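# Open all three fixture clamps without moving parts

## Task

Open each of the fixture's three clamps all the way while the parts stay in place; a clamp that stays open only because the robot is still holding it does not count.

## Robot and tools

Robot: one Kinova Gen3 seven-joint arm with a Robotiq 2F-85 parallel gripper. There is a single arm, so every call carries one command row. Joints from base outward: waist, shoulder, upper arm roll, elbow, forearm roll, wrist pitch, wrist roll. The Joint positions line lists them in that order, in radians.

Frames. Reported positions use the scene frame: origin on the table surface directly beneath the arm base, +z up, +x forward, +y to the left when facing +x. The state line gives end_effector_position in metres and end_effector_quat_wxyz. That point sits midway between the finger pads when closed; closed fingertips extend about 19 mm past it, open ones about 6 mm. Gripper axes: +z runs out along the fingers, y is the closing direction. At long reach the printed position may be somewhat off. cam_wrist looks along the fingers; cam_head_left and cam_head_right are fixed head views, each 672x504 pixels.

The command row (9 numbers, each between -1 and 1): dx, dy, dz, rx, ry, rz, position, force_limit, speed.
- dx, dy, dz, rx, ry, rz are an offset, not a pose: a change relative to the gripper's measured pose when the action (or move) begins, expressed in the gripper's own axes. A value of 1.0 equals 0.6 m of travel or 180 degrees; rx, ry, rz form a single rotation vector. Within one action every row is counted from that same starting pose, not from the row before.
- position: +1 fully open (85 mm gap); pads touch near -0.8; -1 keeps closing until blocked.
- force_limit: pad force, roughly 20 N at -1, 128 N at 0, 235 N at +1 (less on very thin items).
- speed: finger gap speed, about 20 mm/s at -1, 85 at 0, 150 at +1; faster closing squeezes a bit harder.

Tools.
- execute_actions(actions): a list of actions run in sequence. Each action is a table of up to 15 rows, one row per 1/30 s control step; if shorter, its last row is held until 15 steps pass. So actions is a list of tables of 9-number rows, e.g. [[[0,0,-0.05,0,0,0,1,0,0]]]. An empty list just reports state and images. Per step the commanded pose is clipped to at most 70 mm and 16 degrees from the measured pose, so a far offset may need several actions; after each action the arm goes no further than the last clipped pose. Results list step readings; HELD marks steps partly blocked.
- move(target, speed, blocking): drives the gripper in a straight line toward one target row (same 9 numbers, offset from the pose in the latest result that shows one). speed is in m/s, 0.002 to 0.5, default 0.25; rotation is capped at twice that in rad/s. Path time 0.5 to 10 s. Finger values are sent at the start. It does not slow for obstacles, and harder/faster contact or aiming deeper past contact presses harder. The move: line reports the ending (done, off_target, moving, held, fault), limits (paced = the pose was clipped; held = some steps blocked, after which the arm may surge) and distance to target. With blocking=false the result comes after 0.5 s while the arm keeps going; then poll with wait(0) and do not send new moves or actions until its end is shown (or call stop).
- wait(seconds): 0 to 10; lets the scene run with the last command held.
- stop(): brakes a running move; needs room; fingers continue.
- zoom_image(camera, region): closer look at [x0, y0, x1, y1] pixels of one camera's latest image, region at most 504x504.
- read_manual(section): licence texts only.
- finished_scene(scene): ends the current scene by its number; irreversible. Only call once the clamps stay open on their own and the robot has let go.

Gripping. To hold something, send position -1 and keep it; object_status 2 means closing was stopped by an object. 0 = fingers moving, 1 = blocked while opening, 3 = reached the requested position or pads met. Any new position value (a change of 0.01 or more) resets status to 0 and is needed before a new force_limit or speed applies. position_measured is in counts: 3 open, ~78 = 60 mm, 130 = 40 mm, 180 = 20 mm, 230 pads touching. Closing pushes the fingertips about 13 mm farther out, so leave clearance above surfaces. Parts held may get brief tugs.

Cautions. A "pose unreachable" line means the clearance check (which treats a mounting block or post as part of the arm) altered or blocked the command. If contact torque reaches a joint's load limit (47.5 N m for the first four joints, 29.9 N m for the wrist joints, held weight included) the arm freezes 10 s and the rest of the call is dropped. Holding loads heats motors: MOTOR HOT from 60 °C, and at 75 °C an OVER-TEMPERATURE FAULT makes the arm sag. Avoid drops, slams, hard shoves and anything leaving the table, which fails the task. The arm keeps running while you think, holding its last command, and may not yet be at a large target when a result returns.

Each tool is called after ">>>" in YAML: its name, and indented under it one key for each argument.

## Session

>>> execute_actions:
  actions: []

Scene clock: 0.00 s.
end_effector_position=(+0.8933, -0.0939, +0.3526) position_measured=3 object_status=3 end_effector_quat_wxyz=(+0.348, -0.277, +0.890, -0.105)
Joint positions: [ 0.724  1.048 -0.627  0.679 -0.437  0.798  2.713]
Joint velocities: [-0.     0.001  0.     0.    -0.    -0.     0.001]
Motor temperatures (°C, as the motors report them): [30 24 25 25 32 37 42]
Hand target: +0.893, -0.094, +0.353; +0.348, -0.277, +0.890, -0.105

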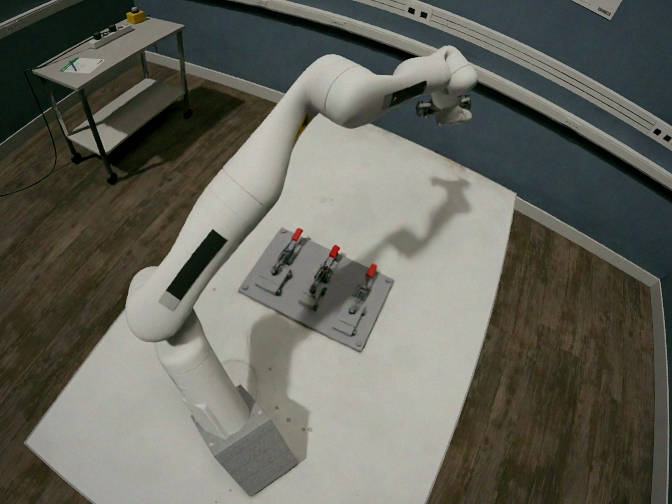

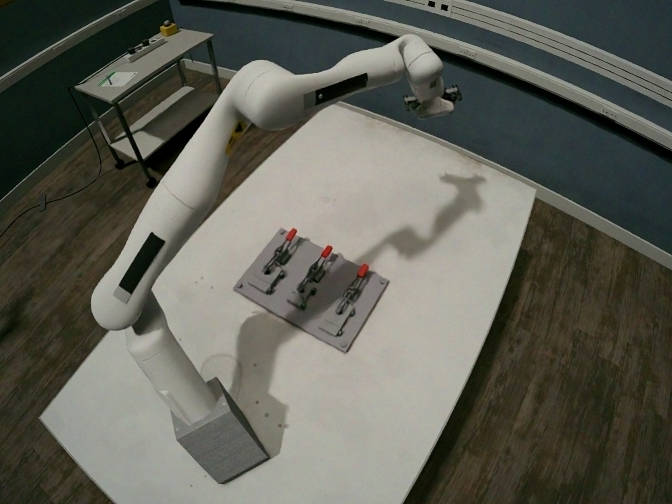

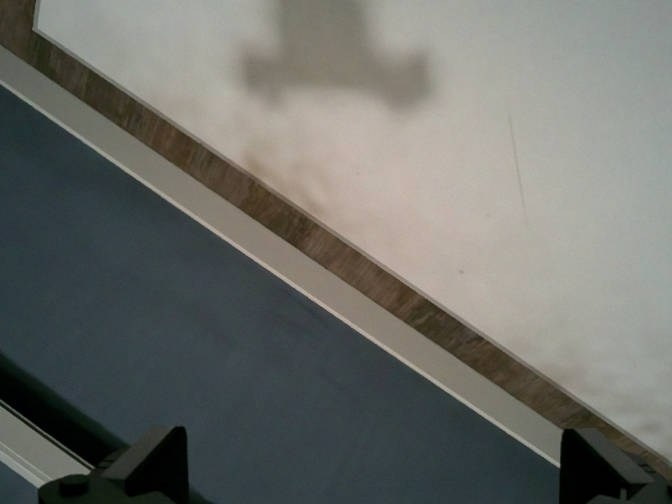

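>>> move:
  target: [0.574,0.372,-0.168,-0.103,0.338,0.173,0,-0.8,0.5]
  speed: 0.35

Scene clock: 2.60 s.
end_effector_position=(+0.5231, -0.1063, +0.1495) position_measured=128 object_status=3 end_effector_quat_wxyz=(-0.174, +0.001, +0.985, -0.001)
Joint positions: [ 0.599  1.017 -0.293  1.14  -0.207  1.331  2.132]
Joint velocities: [-0.003  0.003 -0.001 -0.001  0.001 -0.    -0.002]
Motor temperatures (°C, as the motors report them): [30 24 25 25 32 37 42]
Hand target: +0.523, -0.106, +0.149; -0.175, +0.001, +0.985, -0.001
Off the commanded pose: 0.001 m, 0 deg.
move: done

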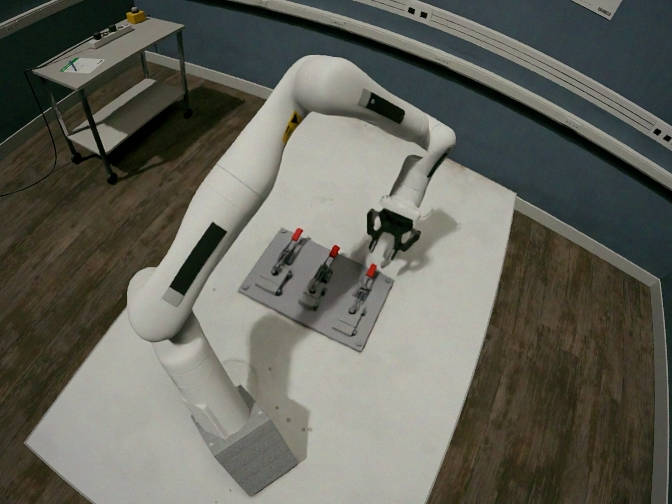

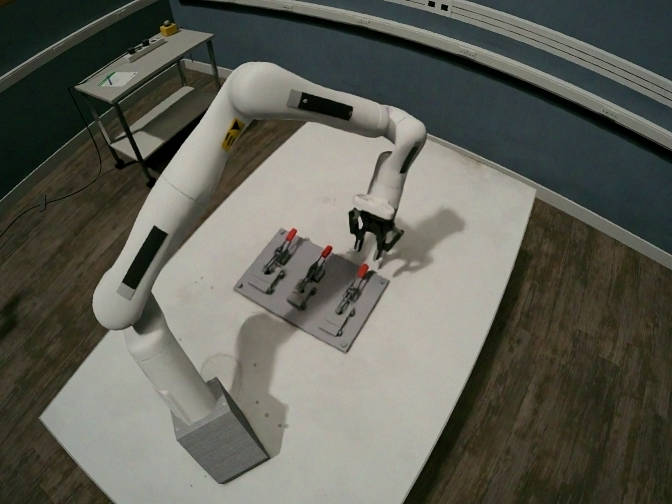

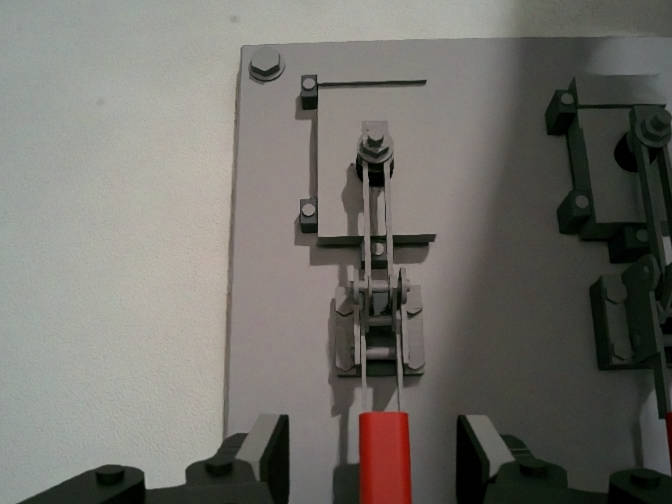

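>>> move:
  target: [-0.04,0.008,0.11,0,0,0,0,-0.8,0.5]
  speed: 0.25

>>> zoom_image:
  camera: "cam_head_right"
  region: [220, 200, 420, 350]

Scene clock: 3.43 s.
end_effector_position=(+0.5231, -0.1018, +0.0795) position_measured=128 object_status=3 end_effector_quat_wxyz=(-0.174, +0.001, +0.985, -0.001)
Joint positions: [ 0.534  1.096 -0.299  1.167 -0.214  1.203  2.109]
Joint velocities: [-0.002  0.004 -0.001 -0.001  0.    -0.    -0.   ]
Motor temperatures (°C, as the motors report them): [30 24 25 25 32 37 42]
Hand target: +0.523, -0.102, +0.079; -0.174, +0.001, +0.985, -0.001
Off the commanded pose: 0.000 m, 0 deg.
move: done

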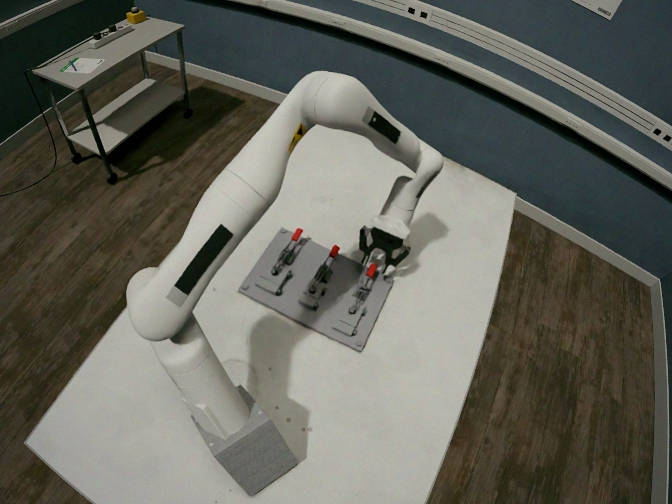

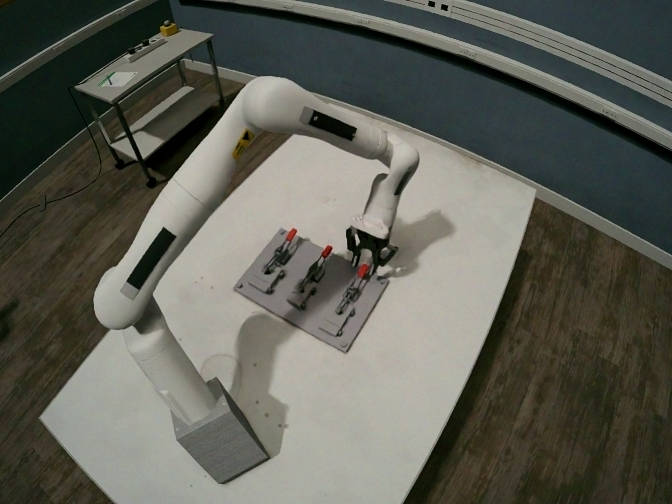

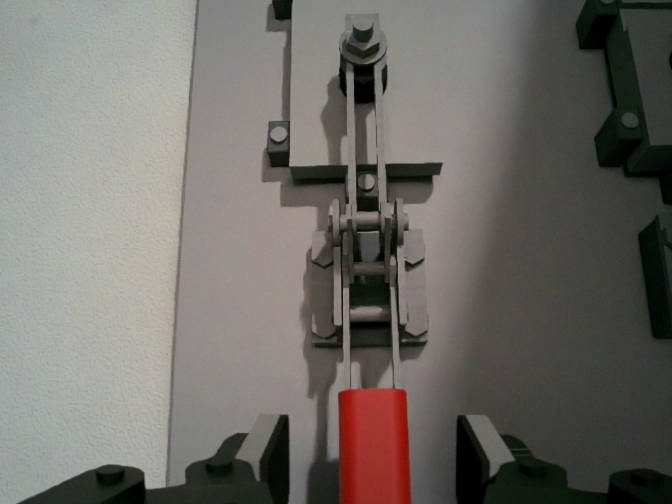

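Region (220, 200, 420, 350) of cam_head_right's 672x504 image, scaled by 2.520, with more detail than that image has; it fills the top 378 rows of this view, and the rest is white.

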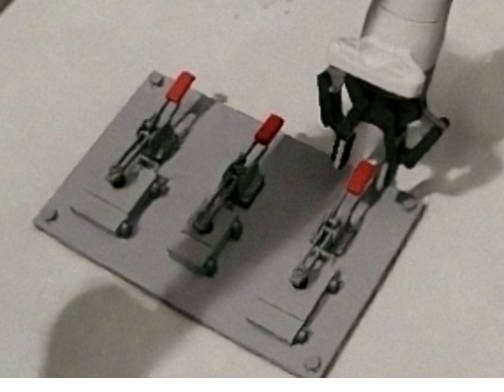

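>>> move:
  target: [-0.016,0,0.044,0,0,0,0,-0.8,0.5]
  speed: 0.2

>>> execute_actions:
  actions:
    - [[0,0,0,0,0,0,-1,-0.8,0]]

Scene clock: 4.27 s.
end_effector_position=(+0.5232, -0.1019, +0.0516) position_measured=128 object_status=3 end_effector_quat_wxyz=(-0.174, +0.001, +0.985, -0.001)
Joint positions: [ 0.508  1.135 -0.3    1.163 -0.216  1.161  2.102]
Joint velocities: [-0.001  0.003 -0.    -0.    -0.     0.     0.001]
Motor temperatures (°C, as the motors report them): [30 24 25 25 32 37 42]
Hand target: +0.523, -0.102, +0.051; -0.174, +0.001, +0.985, -0.001
Off the commanded pose: 0.000 m, 0 deg.
move: done

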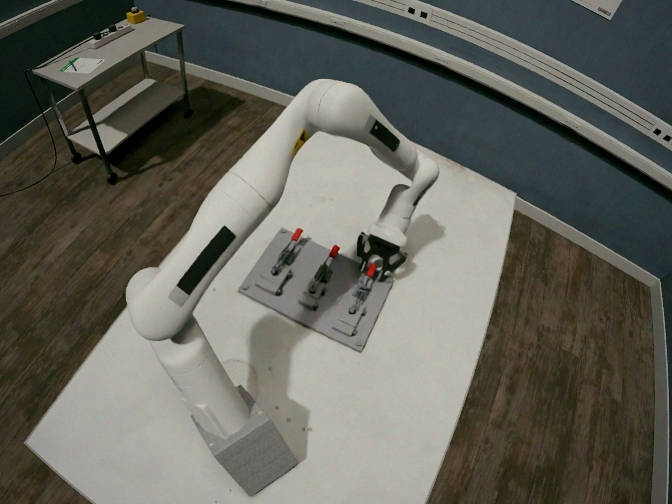

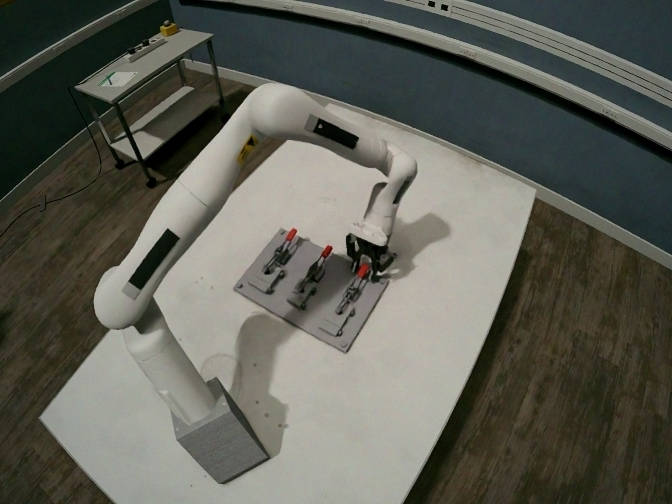

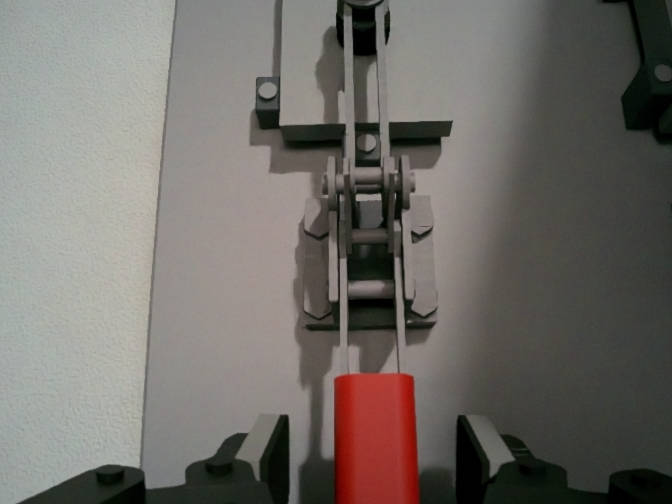

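Scene clock: 4.77 s.
end_effector_position=(+0.5233, -0.1012, +0.0515) position_measured=187 object_status=0 end_effector_quat_wxyz=(-0.174, +0.001, +0.985, -0.001)
Joint positions: [ 0.507  1.135 -0.301  1.163 -0.216  1.161  2.102]
Joint velocities: [ 0.     0.     0.     0.     0.    -0.    -0.001]
Motor temperatures (°C, as the motors report them): [30 24 25 25 32 37 42]
Hand target: +0.523, -0.102, +0.052; -0.174, +0.001, +0.985, -0.001
Off the commanded pose: 0.001 m, 0 deg.
Step readings (end_effector_position):
0: (+0.5232, -0.1019, +0.0516)
1: (+0.5232, -0.1018, +0.0516)
2: (+0.5232, -0.1019, +0.0517)
4: (+0.5232, -0.1019, +0.0517)
8: (+0.5232, -0.1019, +0.0516)
15: end_effector_position above

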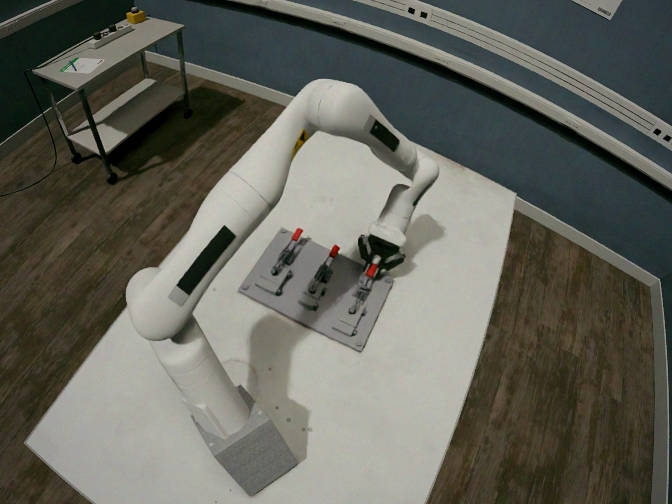

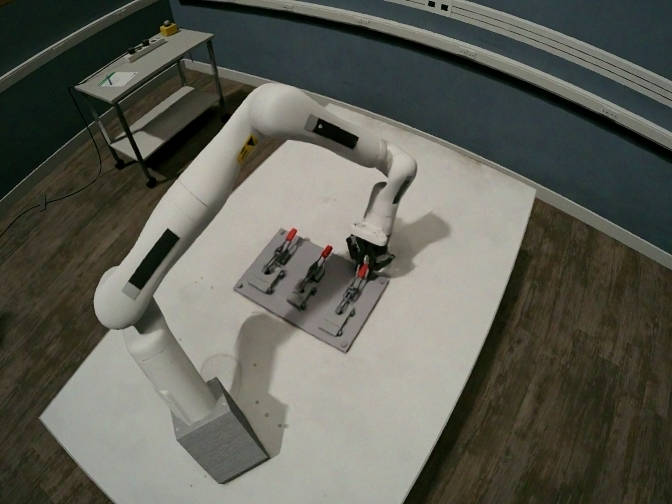

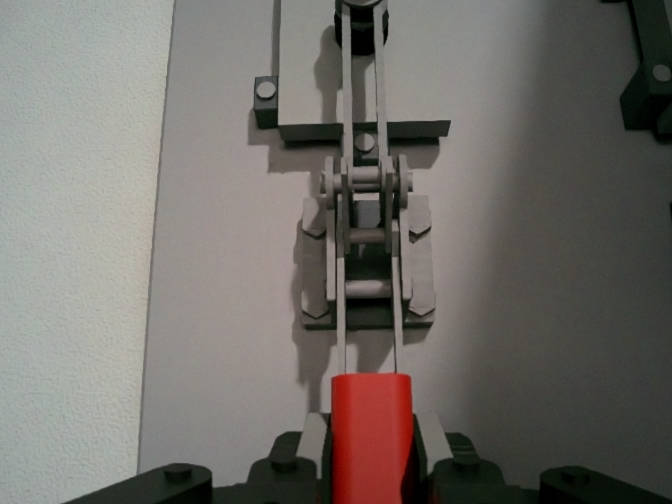

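>>> move:
  target: [0.031,0,-0.024,0,-0.122,0,-1,-0.8,0]
  speed: 0.3

>>> move:
  target: [0.031,0,-0.024,0,-0.122,0,-1,-0.8,0]
  speed: 0.3

>>> move:
  target: [0.031,0,-0.022,0,-0.1,0,-1,-0.8,0]
  speed: 0.2

Scene clock: 6.00 s.
end_effector_position=(+0.5108, -0.1016, +0.0702) position_measured=187 object_status=2 end_effector_quat_wxyz=(+0.016, -0.000, +1.000, -0.001)
Joint positions: [ 0.788  0.998 -0.502  1.659 -0.381  0.579  2.365]
Joint velocities: [ 0.009  0.001 -0.004  0.005 -0.007 -0.002  0.006]
Motor temperatures (°C, as the motors report them): [30 24 25 25 32 37 42]
Hand target: +0.510, -0.101, +0.071; +0.016, +0.000, +1.000, -0.001
Off the commanded pose: 0.001 m, 0 deg.
move: done

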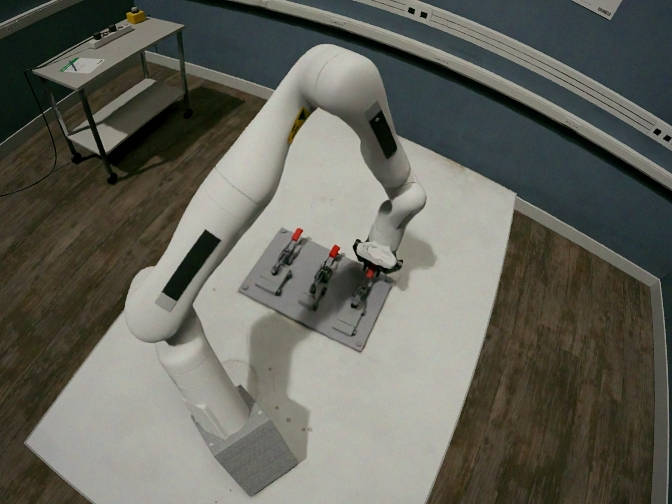

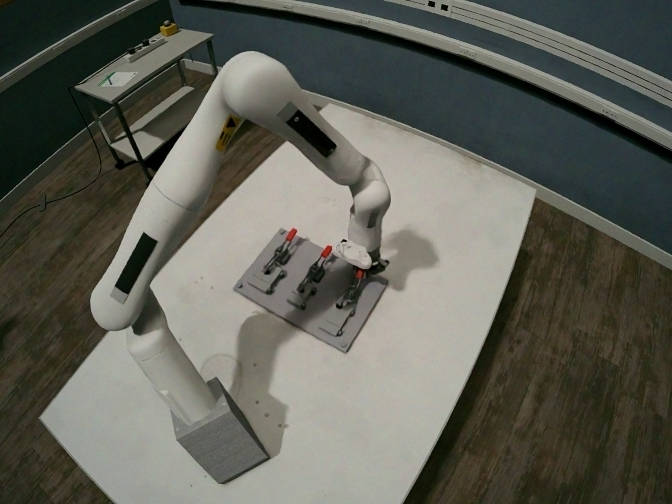

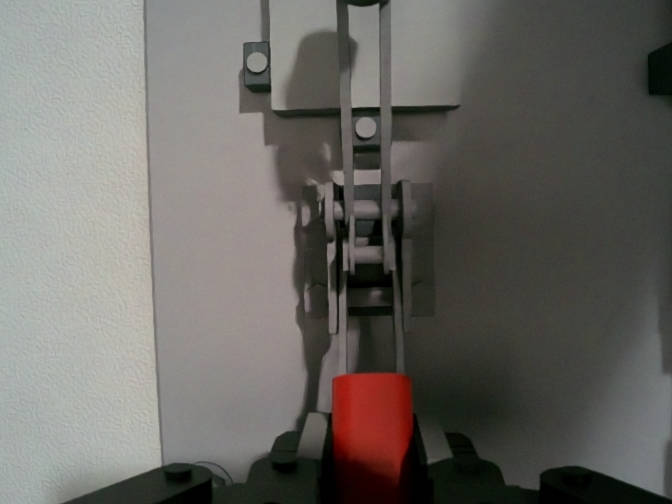

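Scene clock: 7.10 s.
end_effector_position=(+0.4907, -0.1021, +0.0821) position_measured=187 object_status=2 end_effector_quat_wxyz=(+0.204, -0.001, +0.979, -0.002)
Joint positions: [ 1.227  1.214 -0.943  2.039 -0.42  -0.038  2.689]
Joint velocities: [ 0.013  0.014 -0.008  0.001  0.003  0.     0.001]
Motor temperatures (°C, as the motors report them): [30 24 25 25 32 37 42]
Hand target: +0.491, -0.102, +0.084; +0.206, -0.001, +0.979, -0.001
Off the commanded pose: 0.002 m, 0 deg.
move: done

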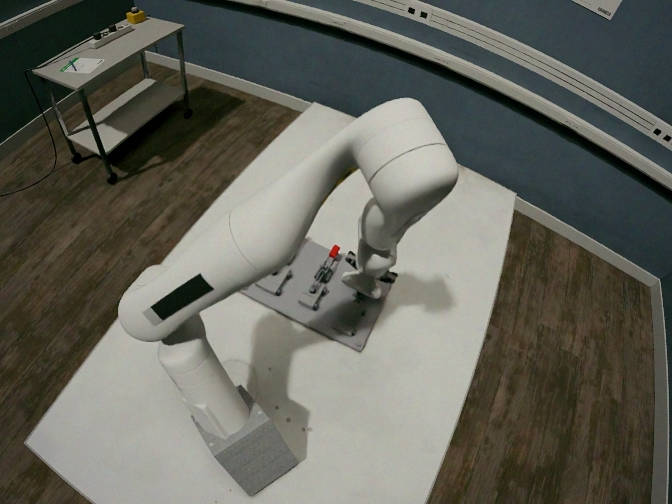

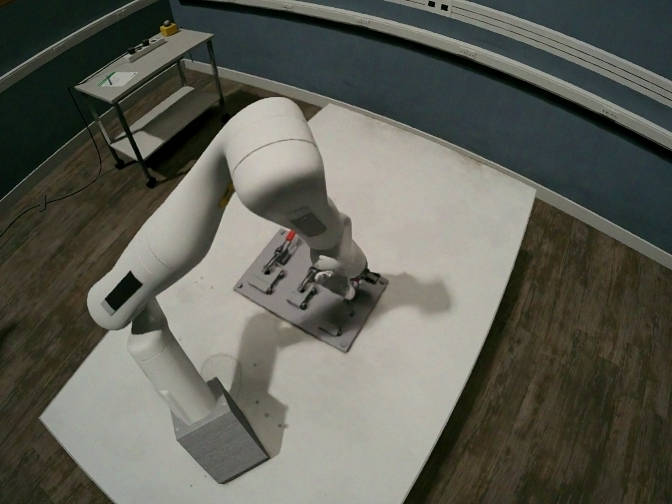

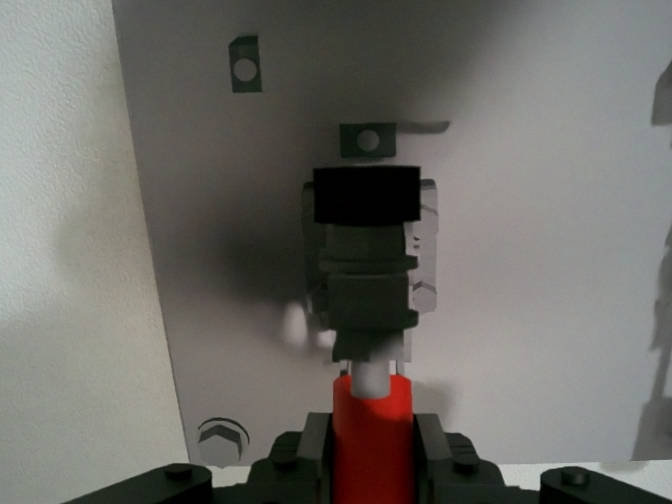

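Scene clock: 8.23 s.
end_effector_position=(+0.4728, -0.1025, +0.0856) position_measured=187 object_status=2 end_effector_quat_wxyz=(+0.356, -0.003, +0.935, -0.002)
Joint positions: [ 1.494  1.631 -1.12   2.248 -0.12  -0.444  2.815]
Joint velocities: [ 0.009  0.015 -0.001  0.     0.014 -0.001 -0.011]
Motor temperatures (°C, as the motors report them): [30 24 25 25 32 37 42]
Hand target: +0.468, -0.102, +0.087; +0.355, -0.001, +0.935, -0.001
Off the commanded pose: 0.005 m, 0 deg.
move: off_target

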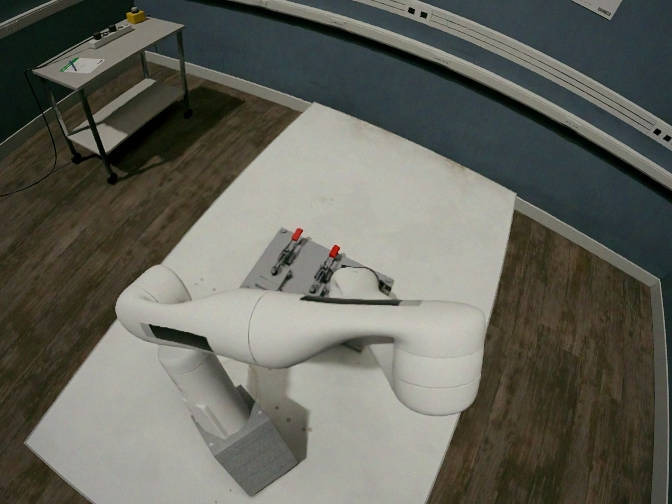

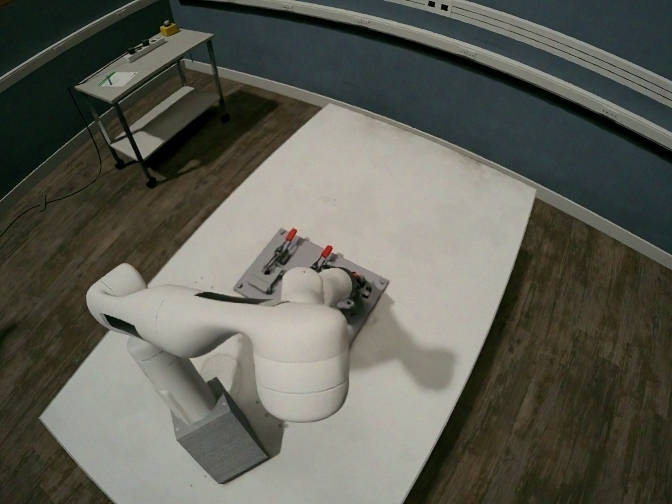

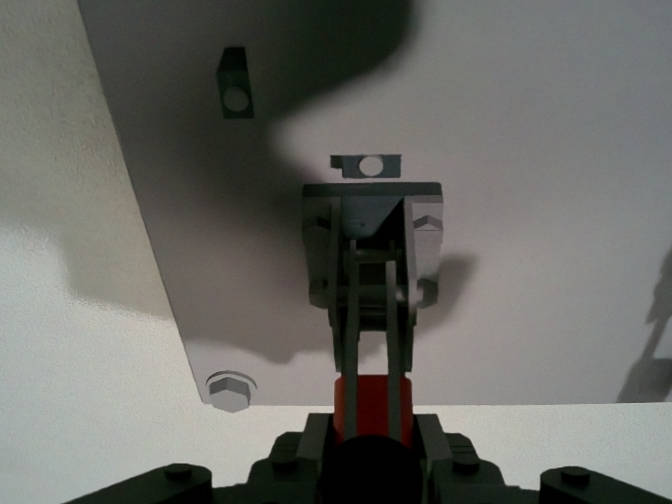

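>>> execute_actions:
  actions:
    - [[0,0,0,0,0,0,0.2,0,1]]

>>> move:
  target: [-0.052,0,0.029,0,0.232,0,0.2,0,1]
  speed: 0.35

>>> execute_actions:
  actions:
    - [[0,0,0,0,0,0,-1,0,1]]

>>> move:
  target: [0.045,0,0,0,0,0,-1,0,1]
  speed: 0.03

Scene clock: 9.13 s.
end_effector_position=(+0.4728, -0.1025, +0.0855) position_measured=104 object_status=0 end_effector_quat_wxyz=(+0.356, -0.003, +0.935, -0.002)
Joint positions: [ 1.494  1.631 -1.12   2.248 -0.12  -0.444  2.815]
Joint velocities: [ 0.001 -0.001  0.    -0.     0.     0.    -0.001]
Motor temperatures (°C, as the motors report them): [30 24 25 25 32 37 42]
Hand target: +0.473, -0.103, +0.086; +0.356, -0.003, +0.935, -0.002
Off the commanded pose: 0.000 m, 0 deg.
Step readings (end_effector_position):
0: (+0.4728, -0.1025, +0.0856)
1: (+0.4731, -0.1024, +0.0853)
2: (+0.4738, -0.1019, +0.0843)
4: (+0.4736, -0.1018, +0.0847)
8: (+0.4729, -0.1023, +0.0853)
15: end_effector_position above

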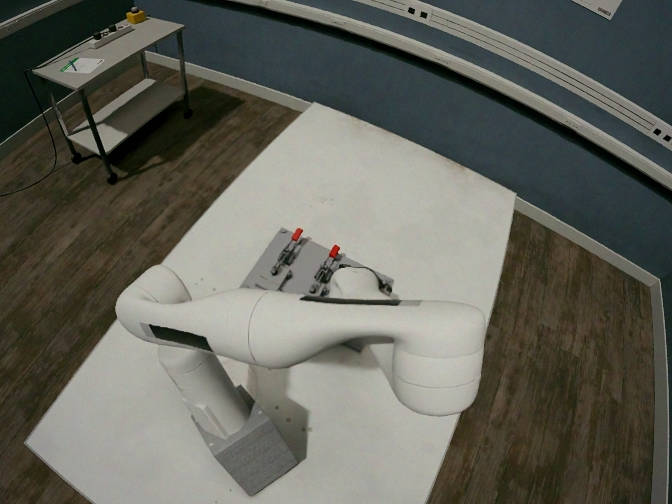

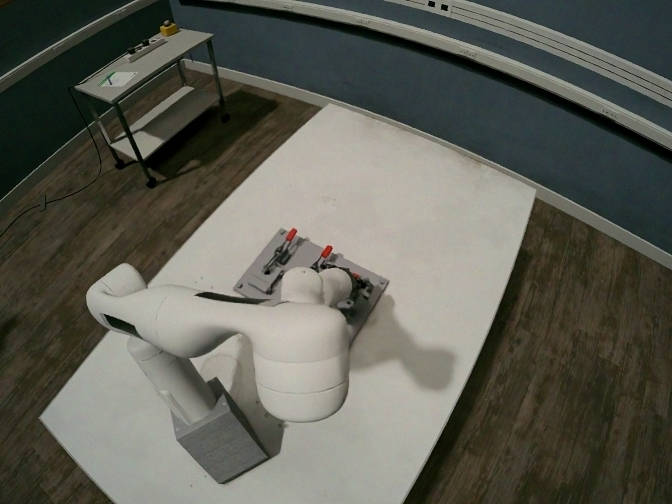

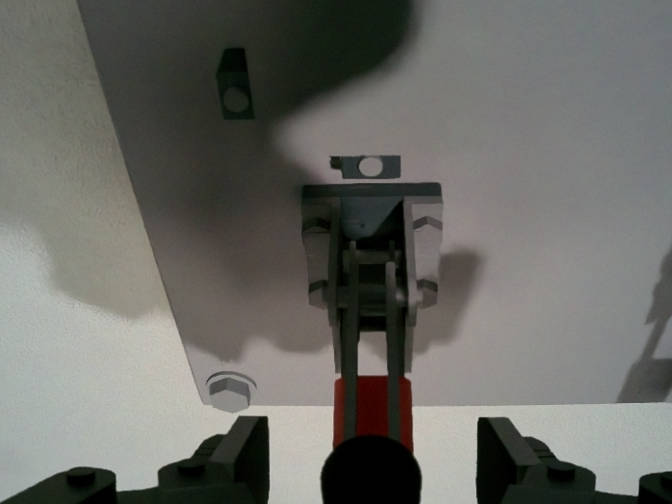

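Scene clock: 10.87 s.
end_effector_position=(+0.5079, -0.1022, +0.0934) position_measured=104 object_status=3 end_effector_quat_wxyz=(+0.000, -0.001, +1.000, -0.003)
Joint positions: [ 0.77   0.95  -0.443  1.635 -0.403  0.674  2.374]
Joint velocities: [-0.003  0.001 -0.001 -0.     0.002 -0.001 -0.003]
Motor temperatures (°C, as the motors report them): [30 24 25 25 32 37 42]
Hand target: +0.508, -0.102, +0.093; +0.000, -0.001, +1.000, -0.003
Off the commanded pose: 0.000 m, 0 deg.
move: done

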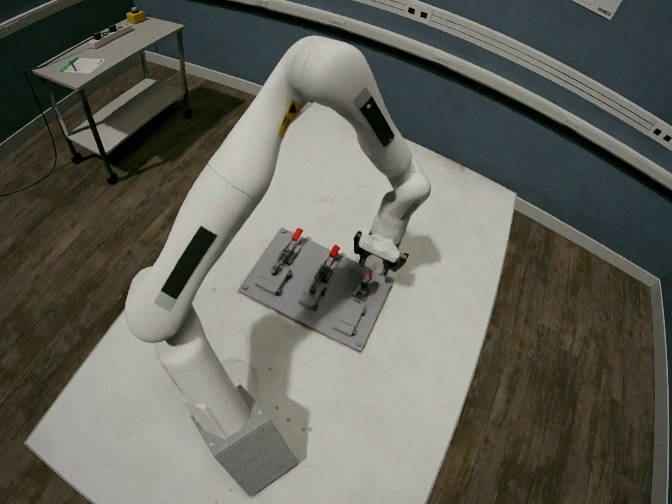

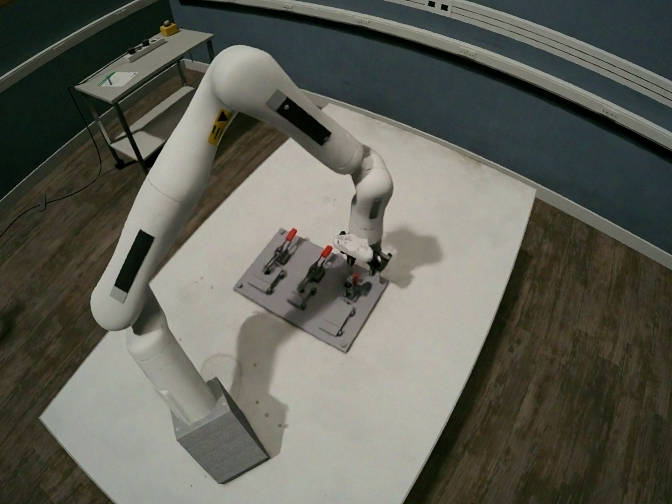

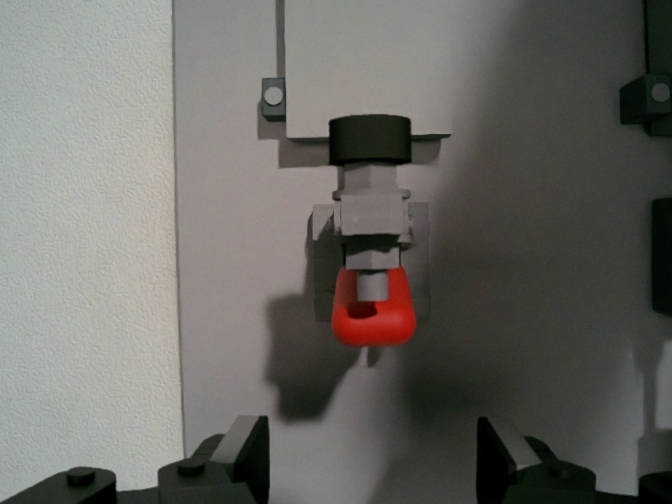

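Scene clock: 11.37 s.
end_effector_position=(+0.5079, -0.1022, +0.0934) position_measured=232 object_status=0 end_effector_quat_wxyz=(+0.000, -0.001, +1.000, -0.003)
Joint positions: [ 0.77   0.95  -0.443  1.635 -0.403  0.674  2.374]
Joint velocities: [ 0.  0.  0. -0. -0. -0.  0.]
Motor temperatures (°C, as the motors report them): [30 24 25 25 32 37 42]
Hand target: +0.508, -0.102, +0.093; +0.000, -0.001, +1.000, -0.003
Off the commanded pose: 0.000 m, 0 deg.
Step readings (end_effector_position):
0: (+0.5079, -0.1022, +0.0934)
1: (+0.5079, -0.1022, +0.0934)
2: (+0.5079, -0.1022, +0.0935)
4: (+0.5079, -0.1023, +0.0935)
8: (+0.5079, -0.1022, +0.0934)
15: end_effector_position above

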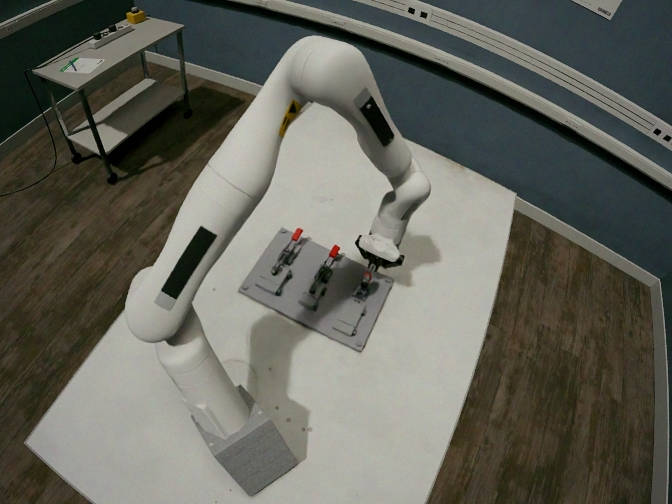

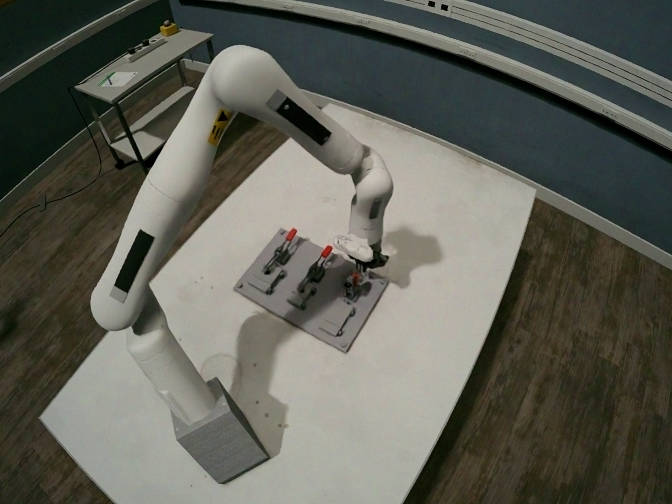

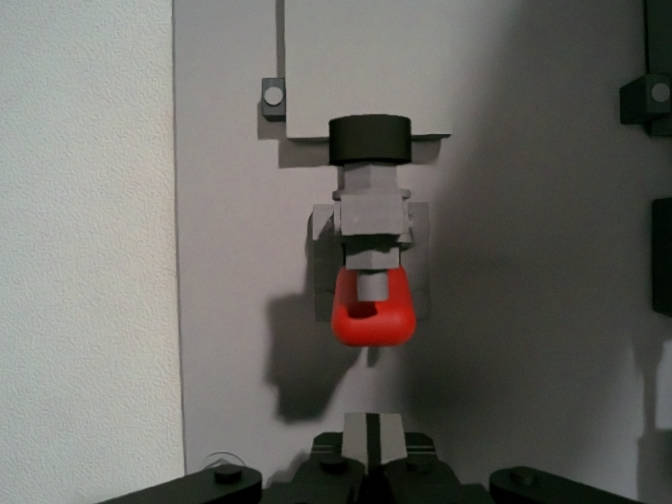

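Scene clock: 12.50 s.
end_effector_position=(+0.4881, -0.1021, +0.0948) position_measured=232 object_status=3 end_effector_quat_wxyz=(+0.006, -0.004, +1.000, -0.006)
Joint positions: [ 0.813  0.936 -0.467  1.715 -0.413  0.613  2.419]
Joint velocities: [ 0.    -0.003  0.002  0.001 -0.004  0.     0.003]
Motor temperatures (°C, as the motors report them): [30 24 25 25 32 37 42]
Hand target: +0.481, -0.102, +0.093; +0.000, -0.001, +1.000, -0.003
Off the commanded pose: 0.007 m, 1 deg.
move: off_target

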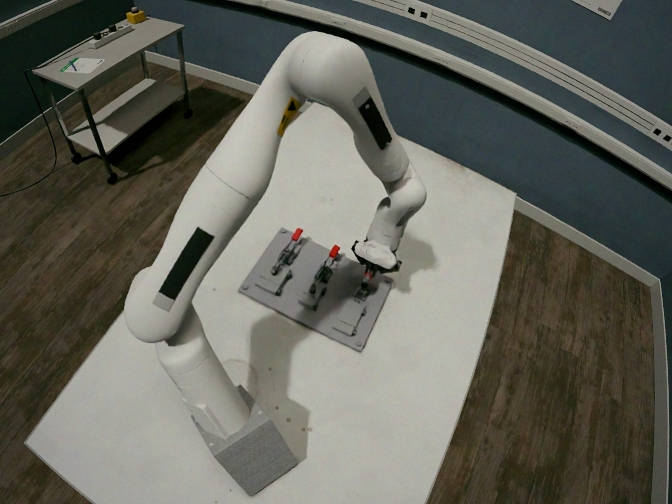

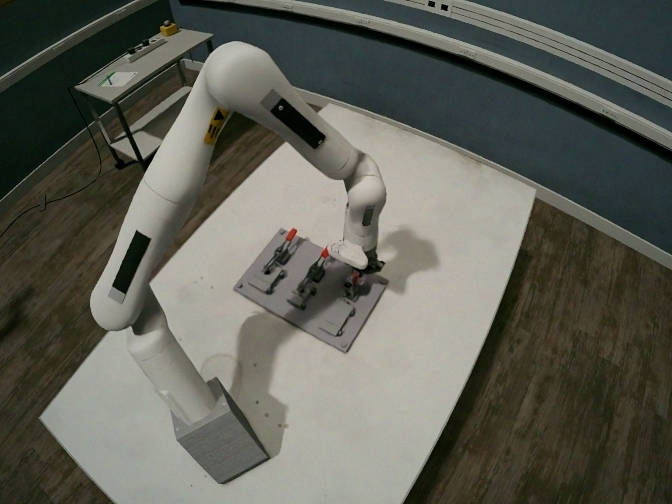

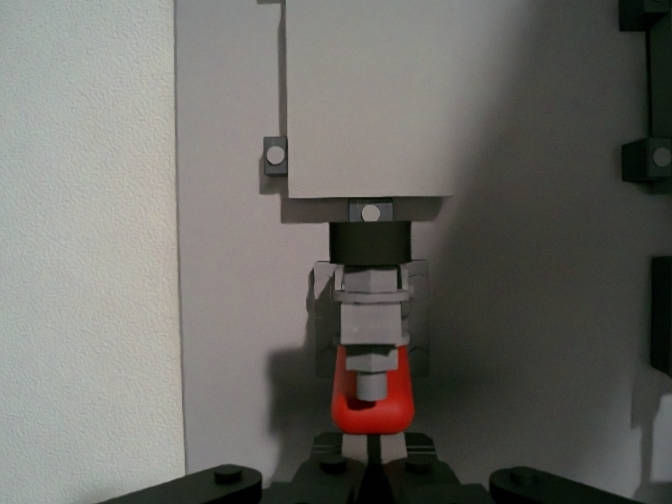

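>>> execute_actions:
  actions: []

Scene clock: 12.83 s.
end_effector_position=(+0.4881, -0.1021, +0.0949) position_measured=232 object_status=3 end_effector_quat_wxyz=(+0.006, -0.004, +1.000, -0.006)
Joint positions: [ 0.813  0.936 -0.467  1.715 -0.414  0.613  2.419]
Joint velocities: [ 0.    -0.001  0.     0.     0.     0.     0.001]
Motor temperatures (°C, as the motors report them): [30 24 25 25 32 37 42]
Hand target: +0.481, -0.102, +0.093; +0.000, -0.001, +1.000, -0.003
Off the commanded pose: 0.007 m, 1 deg.

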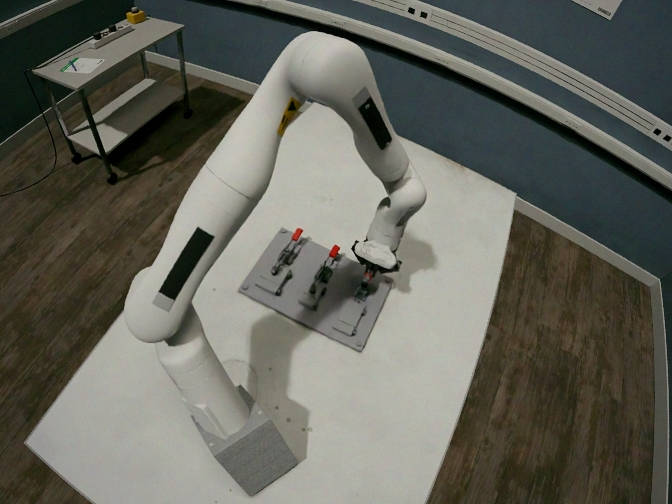

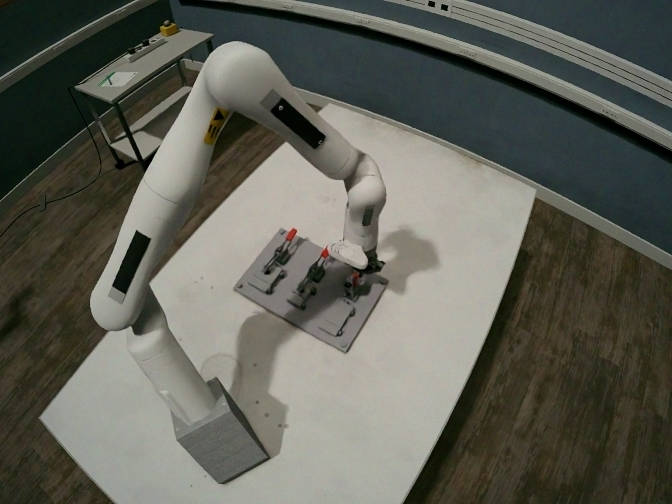

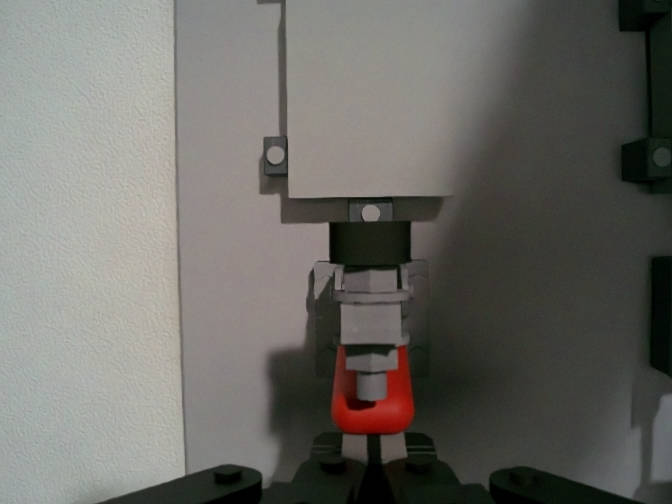

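>>> move:
  target: [-0.058,0.182,-0.03,0,0.111,0,0,-0.8,0.5]
  speed: 0.25

Scene clock: 14.03 s.
end_effector_position=(+0.5217, +0.0074, +0.1126) position_measured=129 object_status=3 end_effector_quat_wxyz=(-0.167, -0.002, +0.986, -0.006)
Joint positions: [ 0.451  0.873 -0.318  1.362 -0.277  1.156  2.006]
Joint velocities: [-0.008  0.004 -0.005 -0.003  0.003  0.    -0.002]
Motor temperatures (°C, as the motors report them): [30 24 25 25 32 37 42]
Hand target: +0.522, +0.008, +0.112; -0.167, -0.003, +0.986, -0.006
Off the commanded pose: 0.001 m, 0 deg.
move: done

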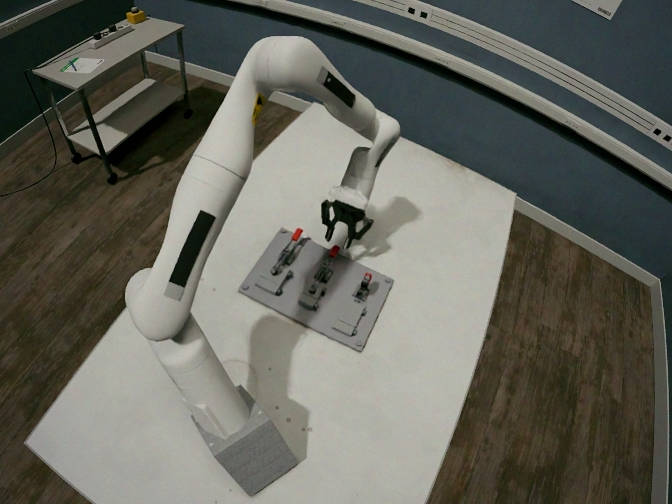

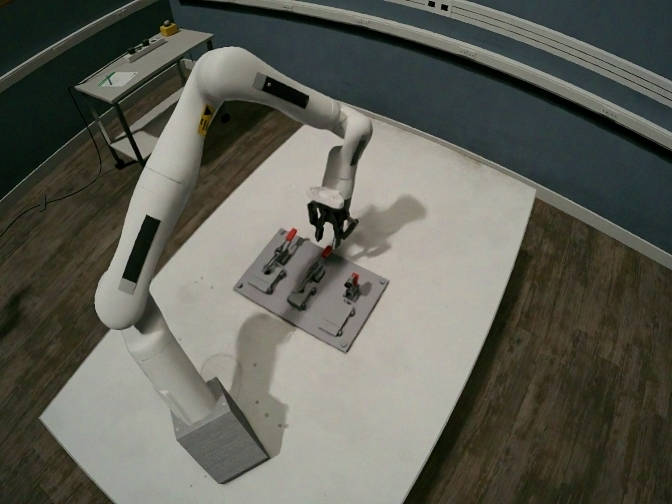

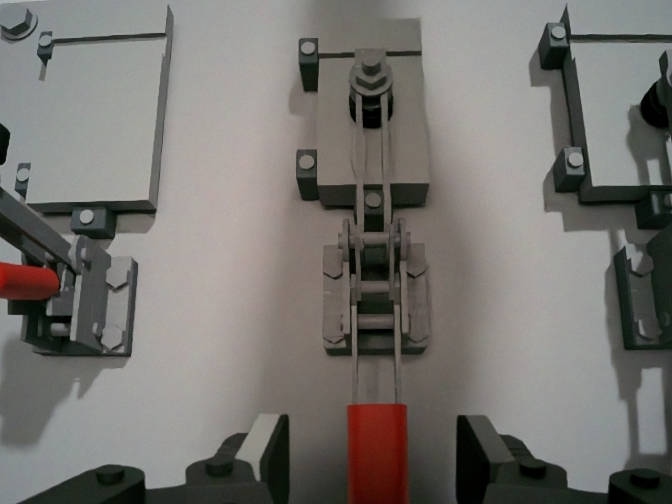

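>>> move:
  target: [-0.023,0.002,0.063,0,0,0,0,-0.8,0.5]
  speed: 0.15

Scene clock: 14.83 s.
end_effector_position=(+0.5225, +0.0081, +0.0726) position_measured=129 object_status=3 end_effector_quat_wxyz=(-0.166, -0.002, +0.986, -0.006)
Joint positions: [ 0.41   0.929 -0.32   1.363 -0.28   1.086  1.995]
Joint velocities: [-0.002  0.006 -0.001 -0.001  0.001 -0.001 -0.001]
Motor temperatures (°C, as the motors report them): [30 24 25 25 32 37 42]
Hand target: +0.522, +0.008, +0.072; -0.167, -0.002, +0.986, -0.006
Off the commanded pose: 0.000 m, 0 deg.
move: done

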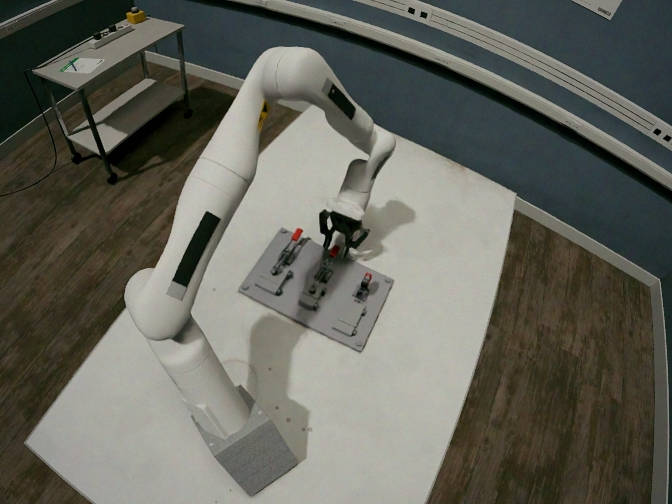

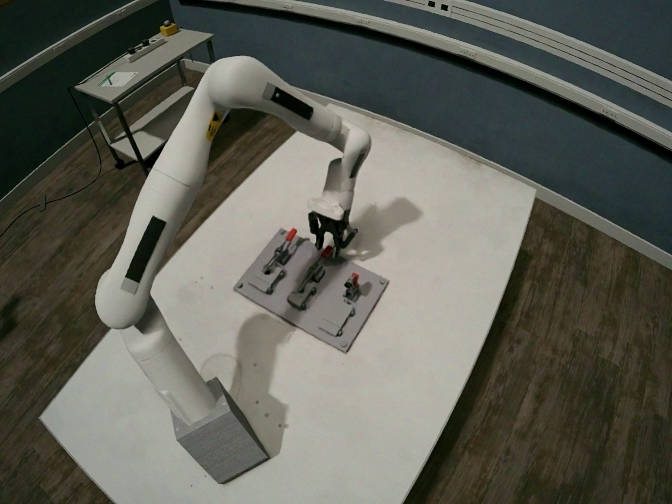

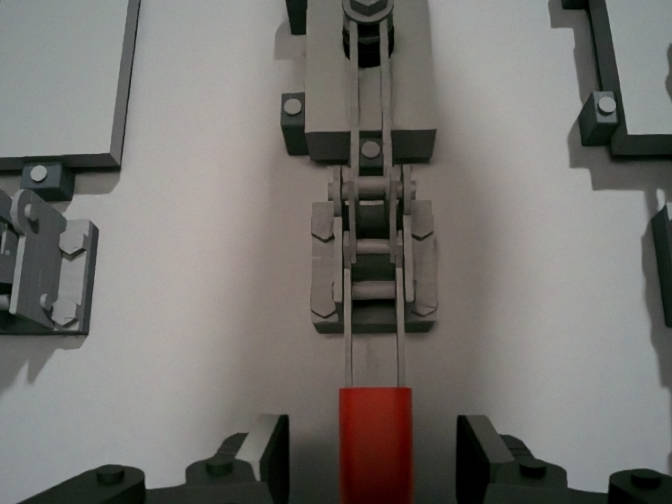

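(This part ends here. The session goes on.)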